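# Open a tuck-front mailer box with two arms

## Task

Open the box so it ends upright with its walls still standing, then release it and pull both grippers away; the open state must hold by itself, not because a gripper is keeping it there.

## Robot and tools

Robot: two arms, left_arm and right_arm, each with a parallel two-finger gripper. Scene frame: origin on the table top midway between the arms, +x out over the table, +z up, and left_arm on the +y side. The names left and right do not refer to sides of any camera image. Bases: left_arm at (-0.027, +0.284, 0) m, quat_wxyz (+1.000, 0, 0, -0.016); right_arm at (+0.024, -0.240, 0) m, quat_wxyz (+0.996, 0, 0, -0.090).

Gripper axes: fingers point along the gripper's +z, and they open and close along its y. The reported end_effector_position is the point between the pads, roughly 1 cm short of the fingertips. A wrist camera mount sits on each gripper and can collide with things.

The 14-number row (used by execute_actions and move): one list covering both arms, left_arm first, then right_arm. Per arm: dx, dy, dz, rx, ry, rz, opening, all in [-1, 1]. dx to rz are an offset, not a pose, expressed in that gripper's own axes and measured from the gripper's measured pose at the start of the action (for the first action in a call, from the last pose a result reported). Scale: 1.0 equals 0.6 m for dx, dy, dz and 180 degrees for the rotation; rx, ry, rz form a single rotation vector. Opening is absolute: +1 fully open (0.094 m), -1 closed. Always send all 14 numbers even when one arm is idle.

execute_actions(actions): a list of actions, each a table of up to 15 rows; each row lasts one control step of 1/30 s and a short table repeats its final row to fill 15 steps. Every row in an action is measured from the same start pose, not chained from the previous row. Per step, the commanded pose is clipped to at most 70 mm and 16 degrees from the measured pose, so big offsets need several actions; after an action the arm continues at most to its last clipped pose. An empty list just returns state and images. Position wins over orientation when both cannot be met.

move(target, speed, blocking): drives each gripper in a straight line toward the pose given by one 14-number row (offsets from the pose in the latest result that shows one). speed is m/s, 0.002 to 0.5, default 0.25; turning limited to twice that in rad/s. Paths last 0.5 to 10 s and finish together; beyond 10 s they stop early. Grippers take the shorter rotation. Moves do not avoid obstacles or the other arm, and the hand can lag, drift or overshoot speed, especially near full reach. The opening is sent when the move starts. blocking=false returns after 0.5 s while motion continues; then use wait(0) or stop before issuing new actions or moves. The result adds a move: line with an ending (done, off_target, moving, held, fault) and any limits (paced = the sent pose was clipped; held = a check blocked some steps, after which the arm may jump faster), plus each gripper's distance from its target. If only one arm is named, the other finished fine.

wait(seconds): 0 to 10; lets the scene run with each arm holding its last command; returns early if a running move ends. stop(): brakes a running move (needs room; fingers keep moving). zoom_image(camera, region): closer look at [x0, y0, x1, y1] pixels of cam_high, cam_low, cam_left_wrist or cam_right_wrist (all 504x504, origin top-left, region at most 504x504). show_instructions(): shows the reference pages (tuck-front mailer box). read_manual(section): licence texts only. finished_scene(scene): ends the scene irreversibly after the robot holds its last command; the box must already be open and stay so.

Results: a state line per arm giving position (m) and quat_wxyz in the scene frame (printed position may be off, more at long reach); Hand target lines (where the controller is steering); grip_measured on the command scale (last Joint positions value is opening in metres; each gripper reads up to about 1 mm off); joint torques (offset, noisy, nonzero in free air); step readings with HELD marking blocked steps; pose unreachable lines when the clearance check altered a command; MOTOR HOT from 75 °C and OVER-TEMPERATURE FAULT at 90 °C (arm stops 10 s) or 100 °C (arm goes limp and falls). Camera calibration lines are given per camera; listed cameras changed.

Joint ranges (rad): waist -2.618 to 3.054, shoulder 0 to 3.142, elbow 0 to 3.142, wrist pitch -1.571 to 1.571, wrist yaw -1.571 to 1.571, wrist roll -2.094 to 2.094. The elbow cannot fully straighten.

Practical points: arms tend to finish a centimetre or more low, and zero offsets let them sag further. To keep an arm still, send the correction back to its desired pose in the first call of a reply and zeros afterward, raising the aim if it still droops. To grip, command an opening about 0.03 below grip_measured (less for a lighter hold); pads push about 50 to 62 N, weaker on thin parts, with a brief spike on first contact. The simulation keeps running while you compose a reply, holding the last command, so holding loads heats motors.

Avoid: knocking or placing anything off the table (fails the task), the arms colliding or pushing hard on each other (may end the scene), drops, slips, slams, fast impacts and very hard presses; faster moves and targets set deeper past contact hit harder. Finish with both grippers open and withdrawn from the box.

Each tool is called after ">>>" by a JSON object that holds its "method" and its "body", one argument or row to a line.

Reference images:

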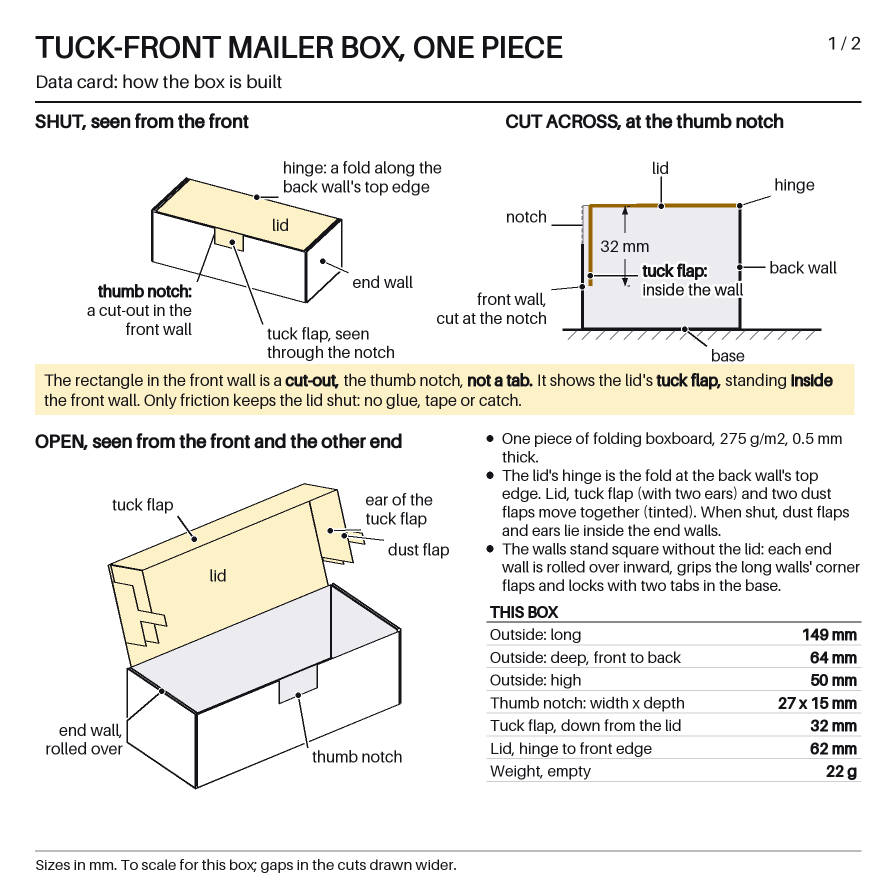

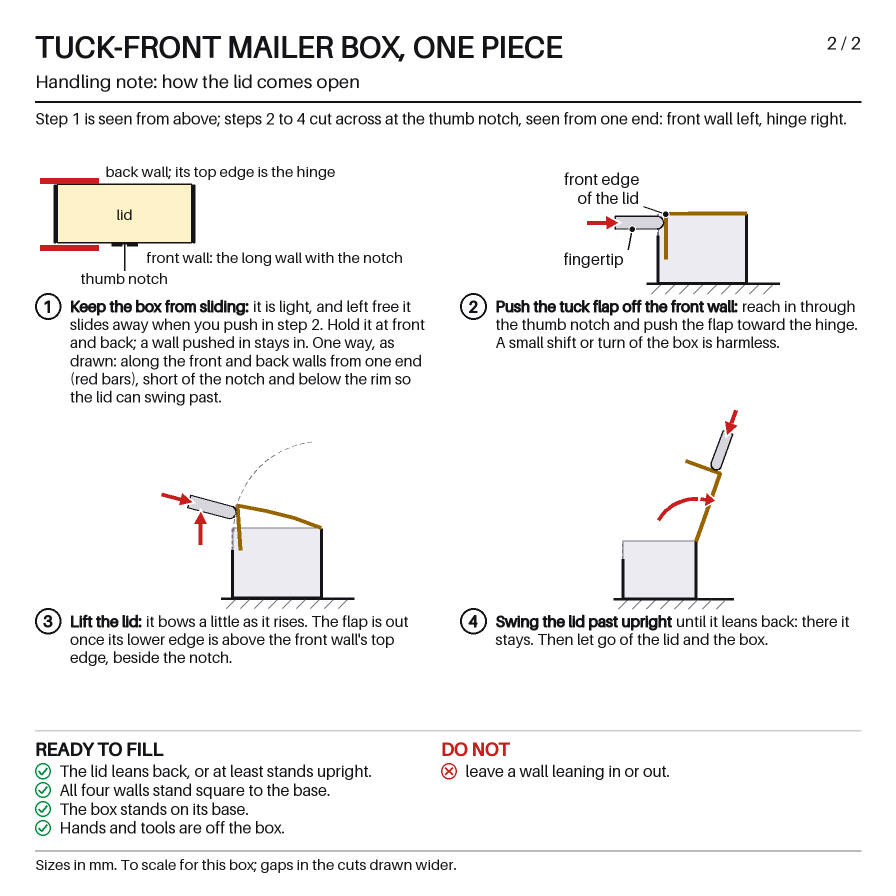

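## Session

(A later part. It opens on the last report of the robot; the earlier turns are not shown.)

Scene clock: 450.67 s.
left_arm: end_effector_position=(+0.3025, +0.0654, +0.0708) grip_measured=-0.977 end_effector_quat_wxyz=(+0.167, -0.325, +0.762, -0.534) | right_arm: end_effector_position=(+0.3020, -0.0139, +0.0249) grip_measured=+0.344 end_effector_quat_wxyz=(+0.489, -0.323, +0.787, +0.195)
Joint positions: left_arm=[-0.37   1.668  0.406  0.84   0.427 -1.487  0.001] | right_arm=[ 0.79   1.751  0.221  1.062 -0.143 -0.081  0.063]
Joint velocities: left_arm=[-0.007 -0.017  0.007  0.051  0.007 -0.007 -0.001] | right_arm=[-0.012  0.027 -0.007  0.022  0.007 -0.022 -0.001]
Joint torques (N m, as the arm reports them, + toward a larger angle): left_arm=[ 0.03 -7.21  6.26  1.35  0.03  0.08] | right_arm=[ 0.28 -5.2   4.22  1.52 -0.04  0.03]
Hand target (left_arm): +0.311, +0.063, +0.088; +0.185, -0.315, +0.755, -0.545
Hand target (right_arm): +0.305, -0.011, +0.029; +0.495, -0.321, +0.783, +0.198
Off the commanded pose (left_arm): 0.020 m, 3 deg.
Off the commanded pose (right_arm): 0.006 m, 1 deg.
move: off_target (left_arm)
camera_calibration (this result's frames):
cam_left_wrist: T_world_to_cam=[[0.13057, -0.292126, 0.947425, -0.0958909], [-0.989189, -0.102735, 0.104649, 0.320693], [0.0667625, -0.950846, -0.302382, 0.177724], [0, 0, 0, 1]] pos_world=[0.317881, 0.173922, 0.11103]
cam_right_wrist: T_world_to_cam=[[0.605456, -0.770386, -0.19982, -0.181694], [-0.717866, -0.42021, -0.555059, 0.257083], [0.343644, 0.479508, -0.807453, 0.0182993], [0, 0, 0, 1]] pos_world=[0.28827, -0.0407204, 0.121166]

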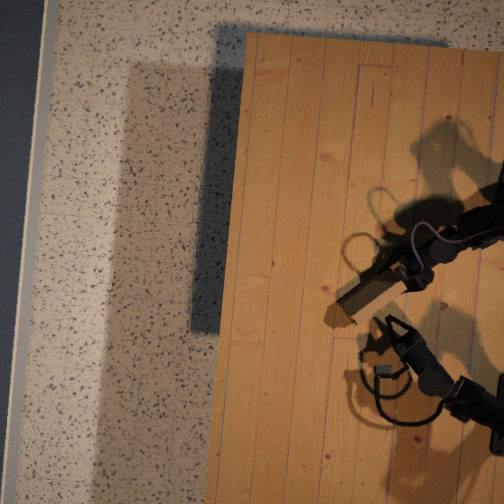

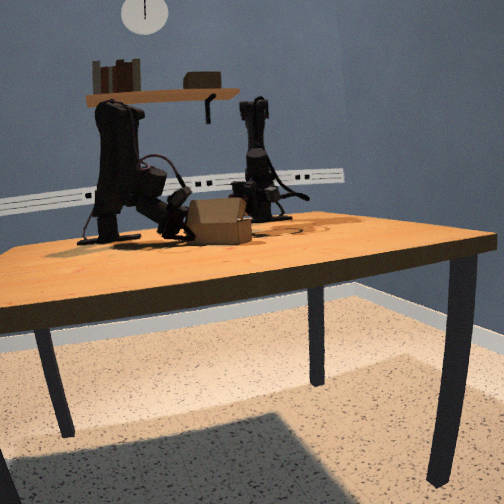

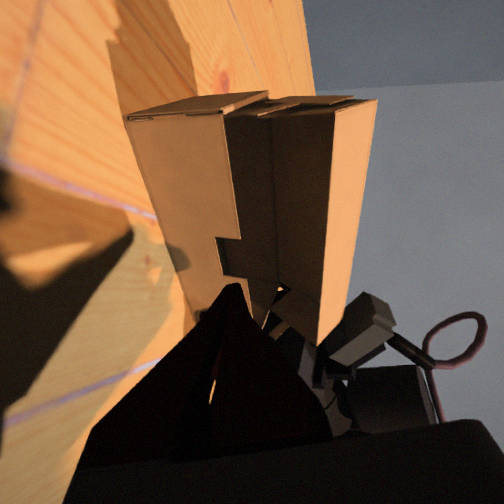

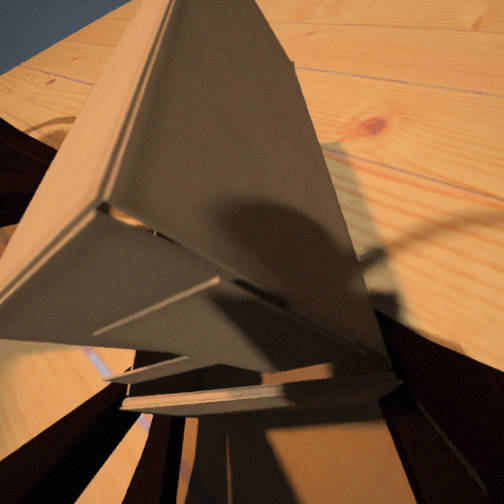

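>>> {"method": "move", "body": {
  "target": [-0.012,-0.08,0.04,0.02,0,0.01,-1,-0.01,0.003,0.004,-0.003,-0.005,0,0.342],
  "speed": 0.08
}}

>>> {"method": "move", "body": {
  "target": [-0.02,-0.102,0.112,0.015,0,0.005,-1,-0.01,0.003,0.004,-0.003,-0.005,0,0.342],
  "speed": 0.07
}}

Scene clock: 460.47 s.
left_arm: end_effector_position=(+0.3324, +0.0481, +0.1004) grip_measured=-0.977 end_effector_quat_wxyz=(+0.183, -0.312, +0.750, -0.553) | right_arm: end_effector_position=(+0.3020, -0.0139, +0.0249) grip_measured=+0.344 end_effector_quat_wxyz=(+0.489, -0.323, +0.787, +0.195)
Joint positions: left_arm=[-0.383  1.687  0.54   0.788  0.418 -1.494  0.001] | right_arm=[ 0.79   1.751  0.221  1.062 -0.143 -0.081  0.063]
Joint velocities: left_arm=[-0.012  0.002 -0.002  0.051  0.007 -0.007 -0.   ] | right_arm=[-0.002 -0.012  0.027  0.037 -0.007 -0.022 -0.   ]
Joint torques (N m, as the arm reports them, + toward a larger angle): left_arm=[-0.74 -5.34  6.64  1.38  0.01 -0.02] | right_arm=[ 0.3  -5.15  4.31  1.52 -0.12  0.01]
Hand target (left_arm): +0.337, +0.042, +0.105; +0.185, -0.308, +0.750, -0.556
Hand target (right_arm): +0.304, -0.009, +0.029; +0.494, -0.323, +0.782, +0.201
Off the commanded pose (left_arm): 0.009 m, 1 deg.
Off the commanded pose (right_arm): 0.007 m, 1 deg.
move: done
camera_calibration (this result's frames):
cam_left_wrist: T_world_to_cam=[[0.0770653, -0.267188, 0.960558, -0.117619], [-0.993787, -0.0981843, 0.0524204, 0.351979], [0.0803056, -0.958629, -0.273095, 0.161244], [0, 0, 0, 1]] pos_world=[0.345907, 0.157706, 0.138564]
cam_right_wrist: T_world_to_cam=[[0.605456, -0.770386, -0.19982, -0.181694], [-0.717866, -0.42021, -0.555059, 0.257083], [0.343644, 0.479508, -0.807453, 0.0182993], [0, 0, 0, 1]] pos_world=[0.28827, -0.0407204, 0.121166]

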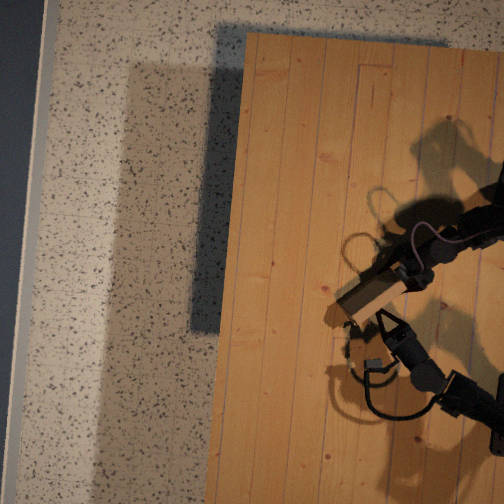

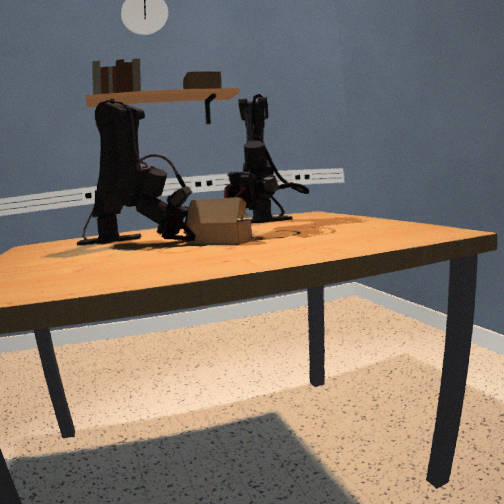

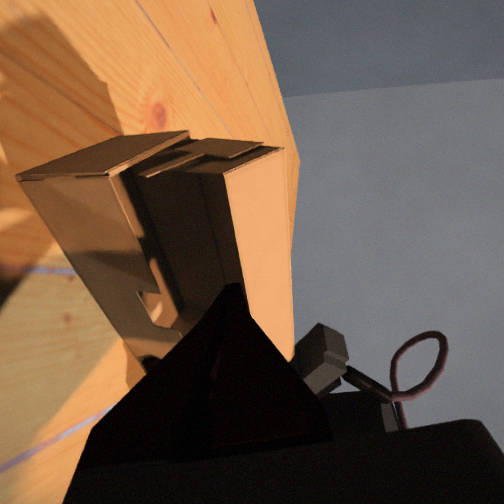

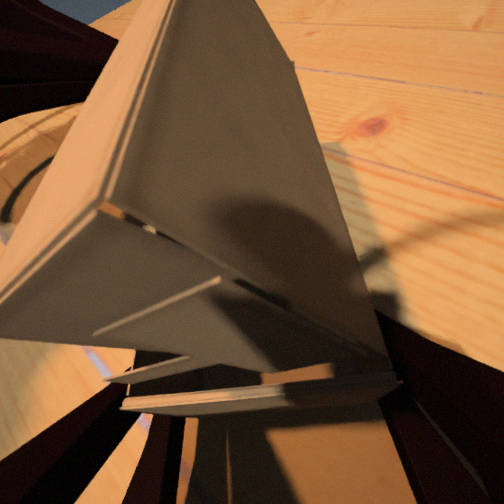

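Scene clock: 462.10 s.
left_arm: end_effector_position=(+0.3914, +0.0031, +0.1203) grip_measured=-0.977 end_effector_quat_wxyz=(+0.184, -0.310, +0.747, -0.559) | right_arm: end_effector_position=(+0.3025, -0.0142, +0.0252) grip_measured=+0.344 end_effector_quat_wxyz=(+0.489, -0.320, +0.787, +0.196)
Joint positions: left_arm=[-0.431  1.857  0.858  0.663  0.378 -1.518  0.001] | right_arm=[ 0.79   1.751  0.221  1.064 -0.14  -0.075  0.063]
Joint velocities: left_arm=[ 0.002 -0.022 -0.007 -0.022 -0.051 -0.022  0.001] | right_arm=[-0.017  0.027 -0.012  0.037 -0.007 -0.007 -0.   ]
Joint torques (N m, as the arm reports them, + toward a larger angle): left_arm=[-0.74 -7.79  7.72  1.56 -0.03 -0.03] | right_arm=[ 0.31 -5.18  4.33  1.5  -0.13 -0.03]
Hand target (left_arm): +0.398, -0.004, +0.135; +0.194, -0.302, +0.739, -0.570
Hand target (right_arm): +0.304, -0.009, +0.029; +0.494, -0.323, +0.782, +0.201
Off the commanded pose (left_arm): 0.019 m, 2 deg.
Off the commanded pose (right_arm): 0.007 m, 1 deg.
move: off_target (left_arm)
camera_calibration (this result's frames):
cam_left_wrist: T_world_to_cam=[[0.0689626, -0.255695, 0.964295, -0.150561], [-0.994421, -0.0949579, 0.0459378, 0.406169], [0.0798213, -0.962083, -0.260817, 0.117435], [0, 0, 0, 1]] pos_world=[0.404912, 0.113054, 0.157156]
cam_right_wrist: T_world_to_cam=[[0.601144, -0.772693, -0.203889, -0.180732], [-0.721027, -0.414417, -0.555319, 0.258519], [0.344596, 0.480836, -0.806257, 0.0182121], [0, 0, 0, 1]] pos_world=[0.288769, -0.041273, 0.121395]

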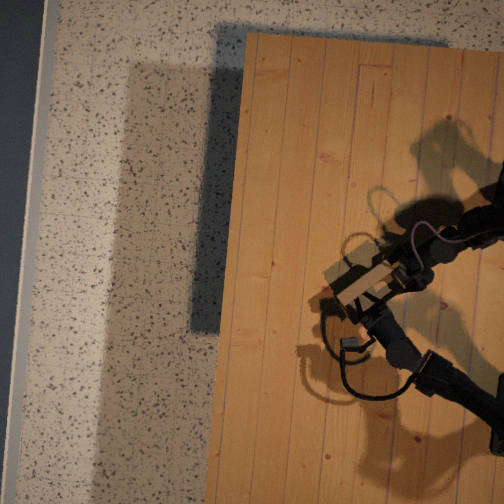

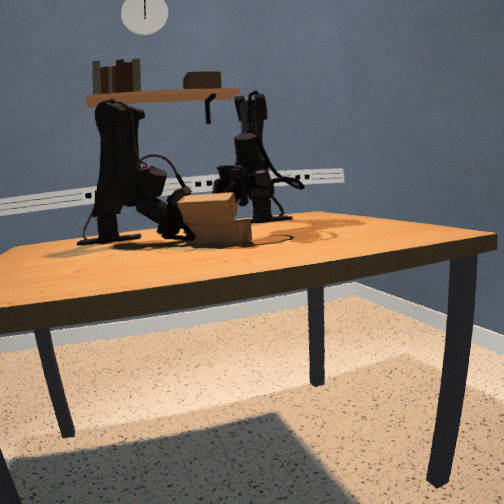

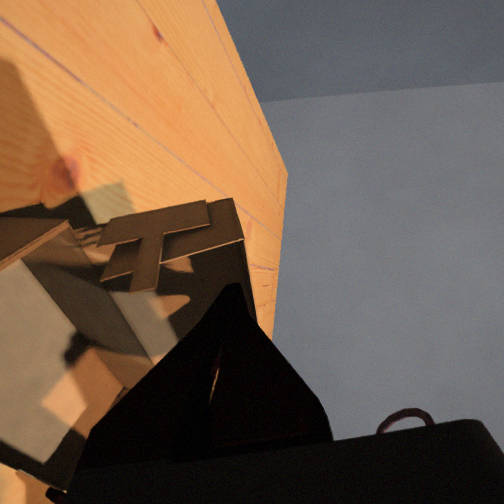

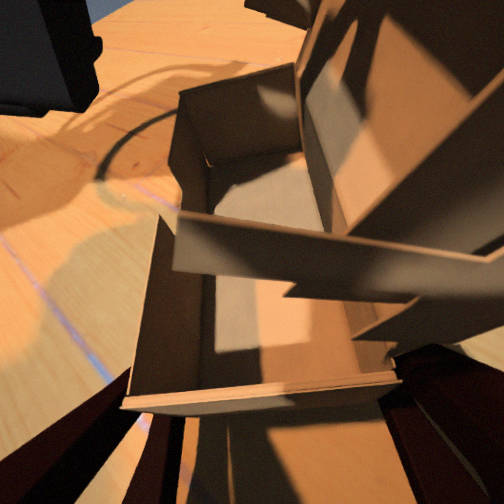

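A little further, then release and retreat.

>>> {"method": "move", "body": {
  "target": [0,-0.025,0.04,0.01,0,0.004,-1,-0.01,0.003,0.004,-0.003,-0.005,0,0.342],
  "speed": 0.06
}}

>>> {"method": "move", "body": {
  "target": [0,0.01,-0.1,0,0,0,-1,-0.01,0,0.004,0,-0.005,0,0.342],
  "speed": 0.15
}}

>>> {"method": "move", "body": {
  "target": [0,-0.02,-0.08,0,0,0,-1,-0.01,0,0.004,0,-0.005,0,0.65],
  "speed": 0.15
}}

>>> {"method": "move", "body": {
  "target": [-0.05,-0.06,-0.1,-0.05,0,0,-1,-0.02,0,-0.17,0,0.1,0,0.65],
  "speed": 0.15
}}

>>> {"method": "zoom_image", "body": {
  "camera": "cam_high",
  "region": [310,230,450,370]
}}

Scene clock: 473.20 s.
left_arm: end_effector_position=(+0.4032, -0.0097, +0.1131) grip_measured=-0.977 end_effector_quat_wxyz=(+0.181, -0.311, +0.748, -0.558) | right_arm: end_effector_position=(+0.3027, -0.0144, +0.0252) grip_measured=+0.344 end_effector_quat_wxyz=(+0.489, -0.318, +0.788, +0.195)
Joint positions: left_arm=[-0.448  1.926  0.924  0.662  0.364 -1.527  0.001] | right_arm=[ 0.79   1.751  0.221  1.064 -0.138 -0.073  0.063]
Joint velocities: left_arm=[-0.002 -0.002 -0.002 -0.037  0.007  0.037  0.   ] | right_arm=[ 0.002 -0.002  0.012  0.037 -0.022 -0.037 -0.   ]
Joint torques (N m, as the arm reports them, + toward a larger angle): left_arm=[-0.66 -8.16  7.4   1.66  0.   -0.03] | right_arm=[ 0.29 -5.18  4.29  1.5  -0.1   0.04]
Hand target (left_arm): +0.409, -0.017, +0.127; +0.191, -0.302, +0.740, -0.570
Hand target (right_arm): +0.305, -0.010, +0.030; +0.494, -0.320, +0.783, +0.202
Off the commanded pose (left_arm): 0.017 m, 2 deg.
Off the commanded pose (right_arm): 0.007 m, 1 deg.
move: off_target (left_arm)
camera_calibration (this result's frames):
cam_left_wrist: T_world_to_cam=[[0.0758723, -0.256011, 0.963692, -0.150435], [-0.994096, -0.0946001, 0.053135, 0.416043], [0.0775622, -0.962034, -0.261677, 0.103394], [0, 0, 0, 1]] pos_world=[0.416982, 0.100313, 0.149922]
cam_right_wrist: T_world_to_cam=[[0.599029, -0.774116, -0.204715, -0.180427], [-0.722466, -0.412281, -0.555038, 0.259026], [0.345264, 0.480384, -0.806241, 0.0180286], [0, 0, 0, 1]] pos_world=[0.288994, -0.0415409, 0.121369]

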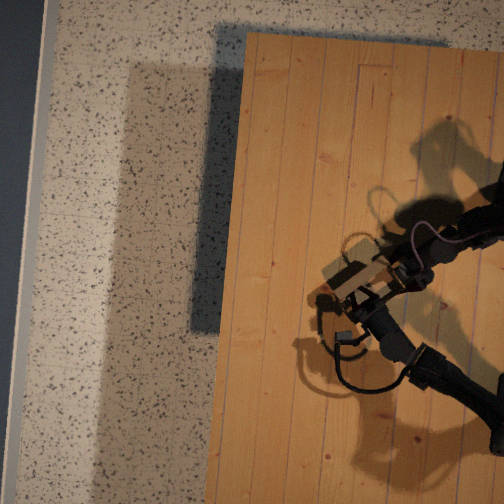

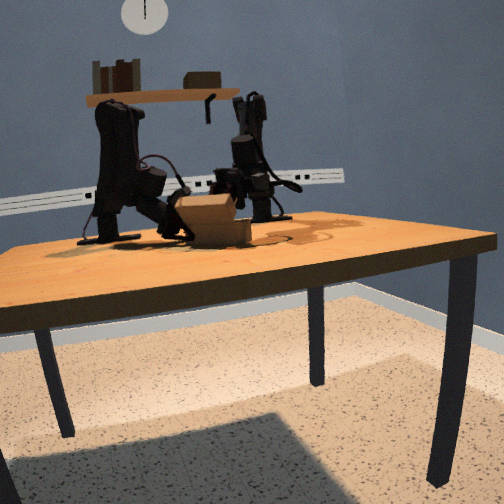

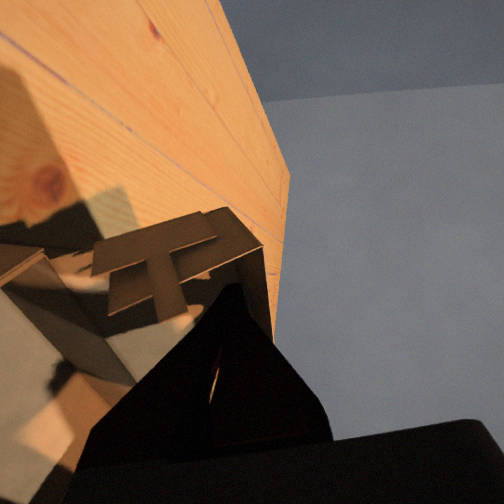

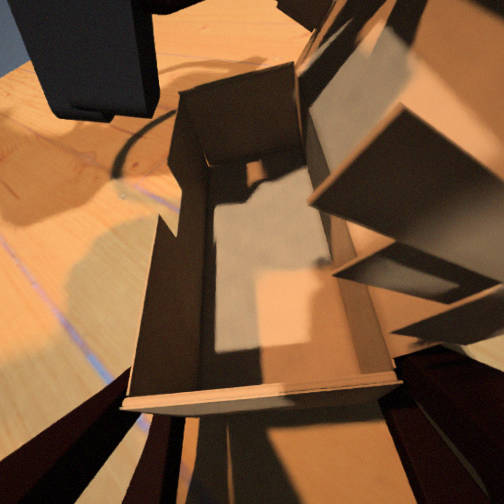

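Scene clock: 474.03 s.
left_arm: end_effector_position=(+0.3680, +0.0315, +0.1221) grip_measured=-0.977 end_effector_quat_wxyz=(+0.180, -0.316, +0.747, -0.556) | right_arm: end_effector_position=(+0.3027, -0.0144, +0.0252) grip_measured=+0.344 end_effector_quat_wxyz=(+0.489, -0.318, +0.788, +0.195)
Joint positions: left_arm=[-0.385  1.74   0.727  0.659  0.418 -1.509  0.001] | right_arm=[ 0.79   1.751  0.221  1.064 -0.138 -0.073  0.063]
Joint velocities: left_arm=[ 0.002 -0.007  0.012 -0.037  0.007  0.037  0.   ] | right_arm=[-0.012 -0.002 -0.012  0.007 -0.007  0.022 -0.001]
Joint torques (N m, as the arm reports them, + toward a larger angle): left_arm=[ 0.57 -8.77  4.64  1.37  0.15  0.08] | right_arm=[ 0.28 -5.18  4.28  1.5  -0.05  0.01]
Hand target (left_arm): +0.365, +0.035, +0.127; +0.182, -0.311, +0.748, -0.558
Hand target (right_arm): +0.306, -0.011, +0.030; +0.496, -0.317, +0.784, +0.198
Off the commanded pose (left_arm): 0.006 m, 1 deg.
Off the commanded pose (right_arm): 0.006 m, 1 deg.
move: done
camera_calibration (this result's frames):
cam_left_wrist: T_world_to_cam=[[0.0842928, -0.25569, 0.963077, -0.148907], [-0.993105, -0.100577, 0.0602184, 0.383433], [0.0814664, -0.961513, -0.262405, 0.146737], [0, 0, 0, 1]] pos_world=[0.381387, 0.14158, 0.158824]
cam_right_wrist: T_world_to_cam=[[0.599029, -0.774116, -0.204715, -0.180427], [-0.722466, -0.412281, -0.555038, 0.259026], [0.345264, 0.480384, -0.806241, 0.0180286], [0, 0, 0, 1]] pos_world=[0.288994, -0.0415409, 0.121369]

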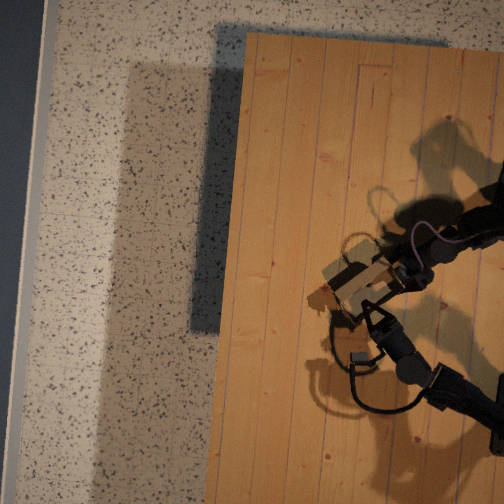

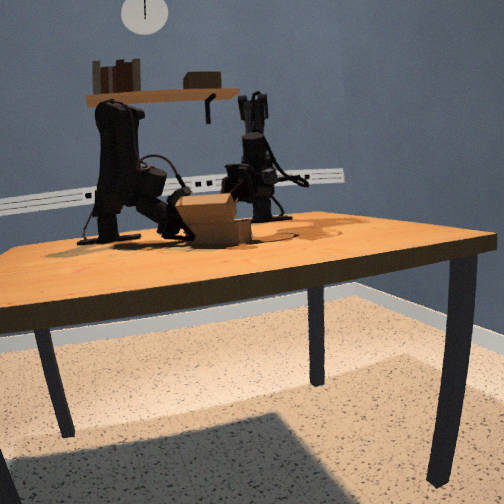

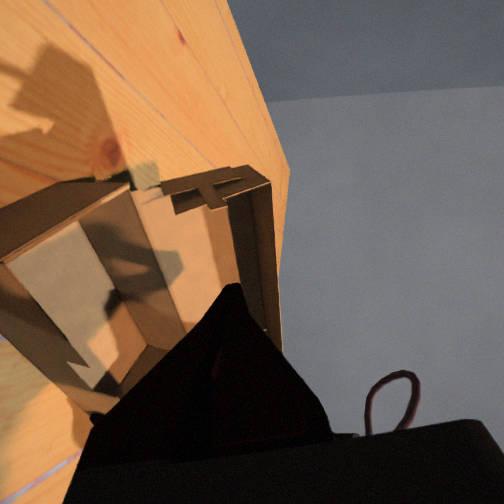

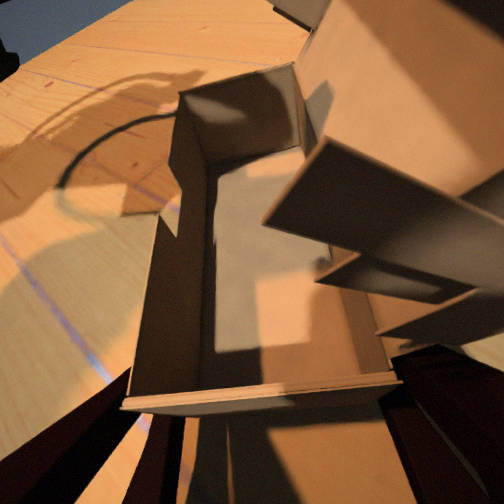

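Scene clock: 475.07 s.
left_arm: end_effector_position=(+0.3449, +0.0601, +0.1463) grip_measured=-0.977 end_effector_quat_wxyz=(+0.178, -0.318, +0.747, -0.556) | right_arm: end_effector_position=(+0.3027, -0.0144, +0.0252) grip_measured=+0.648 end_effector_quat_wxyz=(+0.489, -0.318, +0.788, +0.195)
Joint positions: left_arm=[-0.326  1.546  0.649  0.531  0.472 -1.49   0.001] | right_arm=[ 0.79   1.751  0.221  1.064 -0.138 -0.073  0.077]
Joint velocities: left_arm=[ 0.002 -0.007  0.012 -0.081 -0.037  0.066 -0.001] | right_arm=[-0.012  0.022  0.017 -0.037 -0.037  0.095 -0.001]
Joint torques (N m, as the arm reports them, + toward a larger angle): left_arm=[ 0.65 -7.32  5.    1.35  0.16  0.07] | right_arm=[ 0.24 -5.17  4.3   1.5  -0.02  0.02]
Hand target (left_arm): +0.342, +0.064, +0.149; +0.180, -0.315, +0.748, -0.556
Hand target (right_arm): +0.306, -0.011, +0.030; +0.496, -0.317, +0.784, +0.198
Off the commanded pose (left_arm): 0.005 m, 0 deg.
Off the commanded pose (right_arm): 0.006 m, 1 deg.
move: done
camera_calibration (this result's frames):
cam_left_wrist: T_world_to_cam=[[0.0902967, -0.254749, 0.962782, -0.165089], [-0.99245, -0.103592, 0.0656689, 0.361026], [0.0830076, -0.961442, -0.26218, 0.1819], [0, 0, 0, 1]] pos_world=[0.358108, 0.17023, 0.182927]
cam_right_wrist: T_world_to_cam=[[0.599029, -0.774116, -0.204715, -0.180427], [-0.722466, -0.412281, -0.555038, 0.259026], [0.345264, 0.480384, -0.806241, 0.0180286], [0, 0, 0, 1]] pos_world=[0.288994, -0.0415409, 0.121369]

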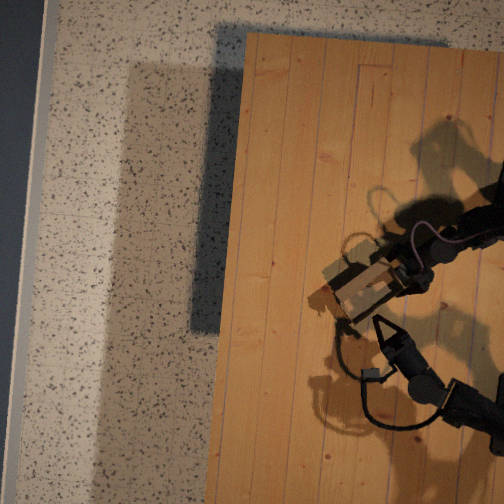

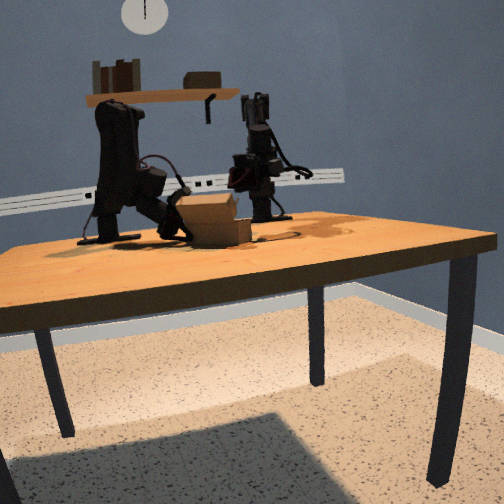

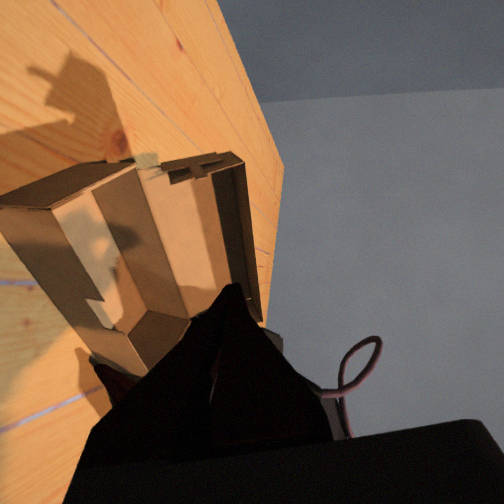

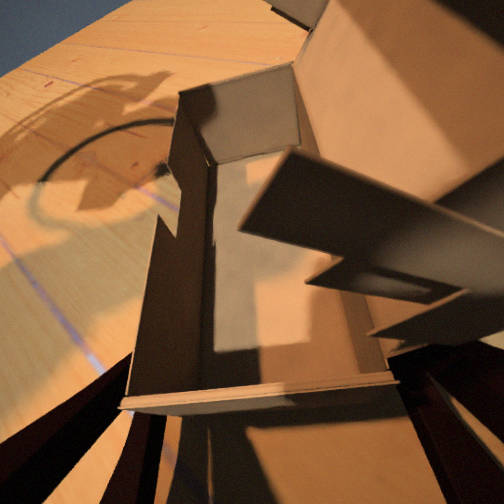

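Scene clock: 476.93 s.
left_arm: end_effector_position=(+0.3370, +0.1153, +0.1758) grip_measured=-0.977 end_effector_quat_wxyz=(+0.139, -0.344, +0.794, -0.481) | right_arm: end_effector_position=(+0.2356, -0.0779, +0.0662) grip_measured=+0.648 end_effector_quat_wxyz=(+0.343, -0.348, +0.861, +0.138)
Joint positions: left_arm=[-0.158  1.39   0.863 -0.115  0.586 -1.306  0.001] | right_arm=[ 0.734  0.915  0.35  -0.259 -0.147 -0.157  0.077]
Joint velocities: left_arm=[-0.012 -0.007  0.002 -0.051 -0.037  0.081  0.001] | right_arm=[ 0.007 -0.007 -0.017 -0.051 -0.022 -0.007 -0.   ]
Joint torques (N m, as the arm reports them, + toward a larger angle): left_arm=[ 0.67 -6.74  8.36  1.14  0.27  0.07] | right_arm=[-1.01 -2.25  8.53  1.12 -0.15 -0.08]
Hand target (left_arm): +0.340, +0.117, +0.197; +0.155, -0.331, +0.789, -0.493
Hand target (right_arm): +0.242, -0.075, +0.081; +0.360, -0.348, +0.854, +0.143
Off the commanded pose (left_arm): 0.021 m, 3 deg.
Off the commanded pose (right_arm): 0.016 m, 2 deg.
move: off_target (left_arm, right_arm)
camera_calibration (this result's frames):
cam_left_wrist: T_world_to_cam=[[0.229319, -0.377456, 0.897184, -0.199845], [-0.973059, -0.111498, 0.201804, 0.327394], [0.0238625, -0.919291, -0.392855, 0.281392], [0, 0, 0, 1]] pos_world=[0.357687, 0.219752, 0.223774]
cam_right_wrist: T_world_to_cam=[[0.553042, -0.817843, -0.158989, -0.176538], [-0.824878, -0.510657, -0.2425, 0.202888], [0.117138, 0.265259, -0.957035, 0.151758], [0, 0, 0, 1]] pos_world=[0.247214, -0.0810293, 0.16637]

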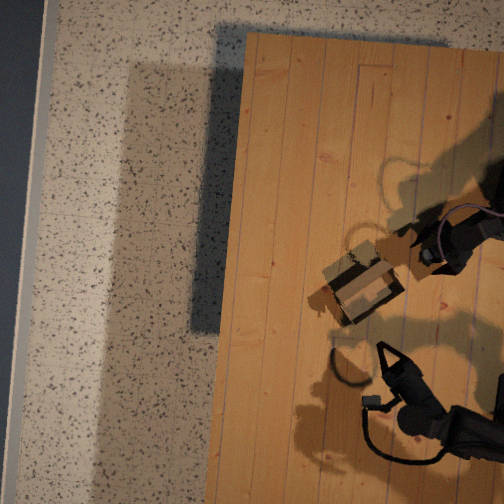

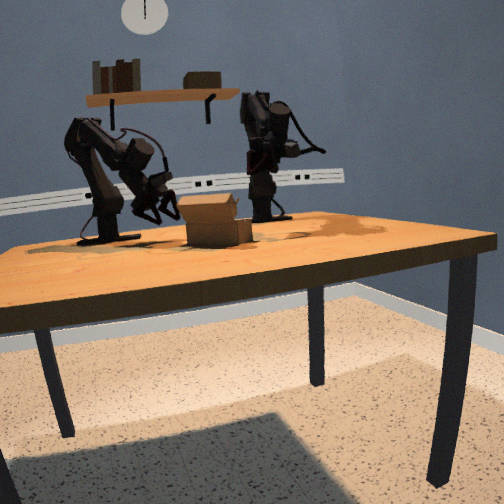

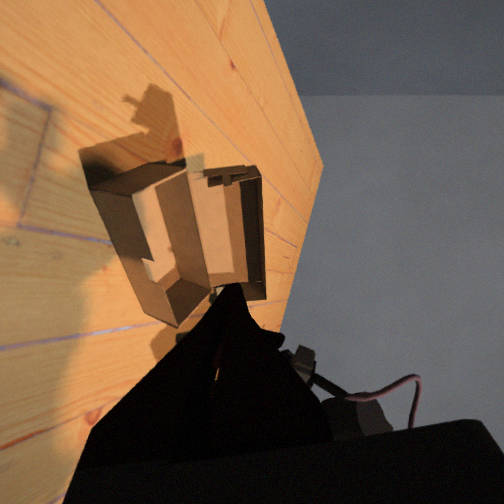

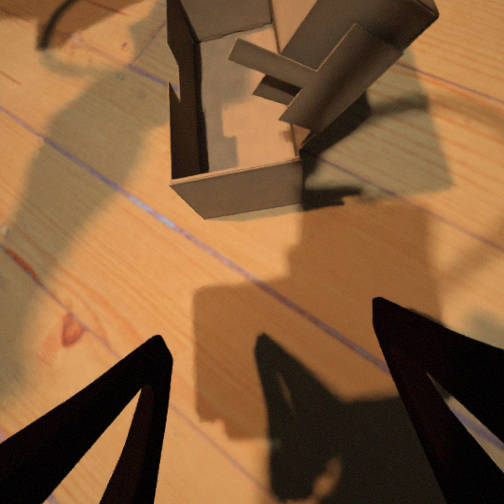

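Region (310, 230, 450, 370) of cam_high's 504x504 image, scaled by 3.600, with more detail than that image has.

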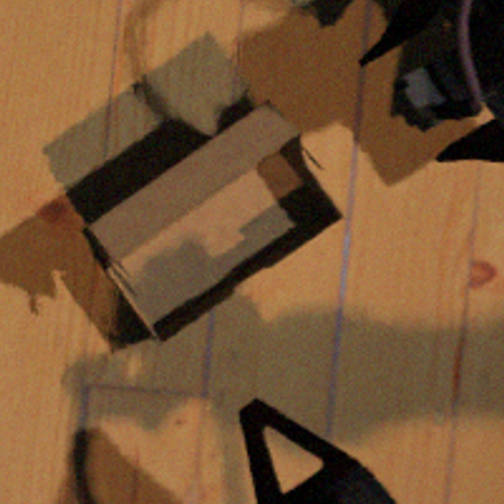

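Checking that the lid has settled.

>>> {"method": "wait", "body": {
  "seconds": 4
}}

Scene clock: 484.87 s.
left_arm: end_effector_position=(+0.3369, +0.1153, +0.1757) grip_measured=-0.977 end_effector_quat_wxyz=(+0.139, -0.344, +0.795, -0.481) | right_arm: end_effector_position=(+0.2353, -0.0781, +0.0659) grip_measured=+0.648 end_effector_quat_wxyz=(+0.342, -0.348, +0.862, +0.138)
Joint positions: left_arm=[-0.158  1.39   0.863 -0.115  0.586 -1.306  0.001] | right_arm=[ 0.733  0.915  0.35  -0.261 -0.147 -0.158  0.077]
Joint velocities: left_arm=[-0.002 -0.017  0.002  0.037 -0.007  0.066 -0.   ] | right_arm=[ 0.007  0.017  0.007 -0.037  0.051  0.037  0.001]
Joint torques (N m, as the arm reports them, + toward a larger angle): left_arm=[ 0.64 -6.75  8.35  1.14  0.28  0.07] | right_arm=[-1.02 -2.32  8.55  1.12 -0.16 -0.09]
Hand target (left_arm): +0.340, +0.117, +0.197; +0.155, -0.331, +0.789, -0.493
Hand target (right_arm): +0.242, -0.075, +0.081; +0.359, -0.348, +0.854, +0.144
Off the commanded pose (left_arm): 0.021 m, 3 deg.
Off the commanded pose (right_arm): 0.017 m, 2 deg.
wait: 4.00 s; at rest from the start
camera_calibration (this result's frames):
cam_left_wrist: T_world_to_cam=[[0.229691, -0.377816, 0.896937, -0.199735], [-0.97298, -0.111385, 0.202246, 0.32721], [0.0234932, -0.919156, -0.393192, 0.281527], [0, 0, 0, 1]] pos_world=[0.357633, 0.21975, 0.223667]
cam_right_wrist: T_world_to_cam=[[0.552916, -0.817909, -0.159089, -0.176576], [-0.825183, -0.511014, -0.240704, 0.202406], [0.115577, 0.264367, -0.957472, 0.151873], [0, 0, 0, 1]] pos_world=[0.2471, -0.0811408, 0.166043]

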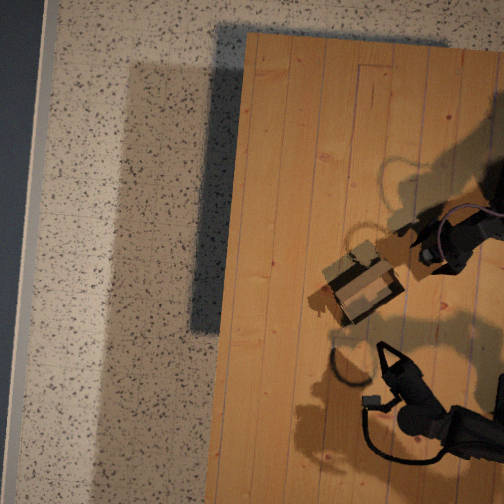

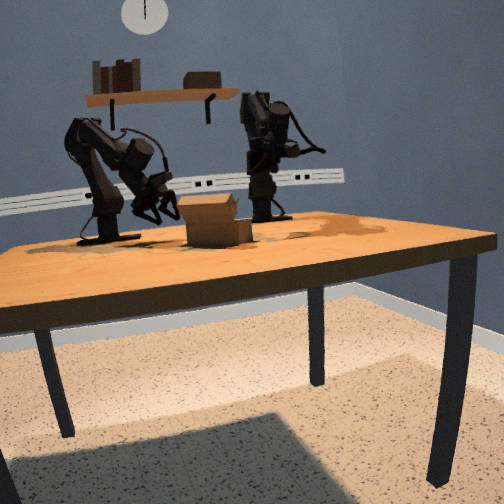

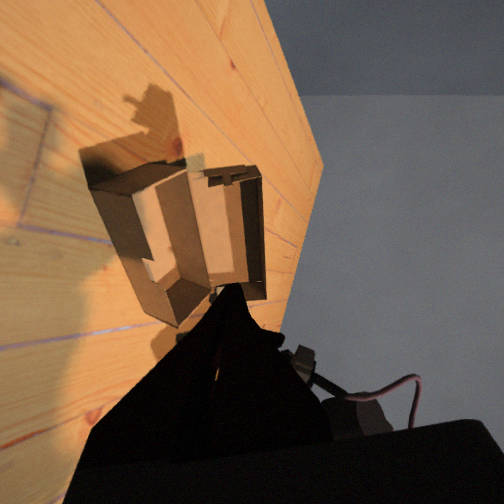

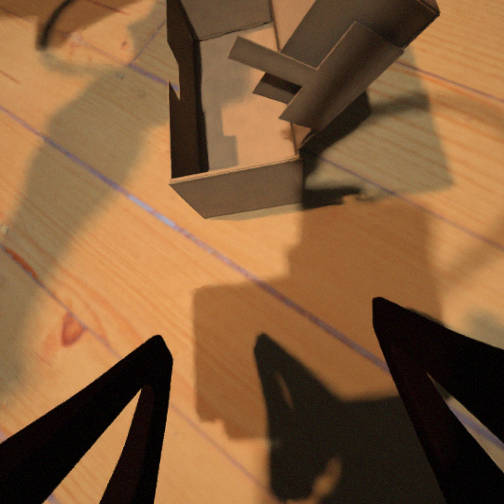

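>>> {"method": "finished_scene", "body": {
  "scene": 1
}}

The scene is finished: the task was done.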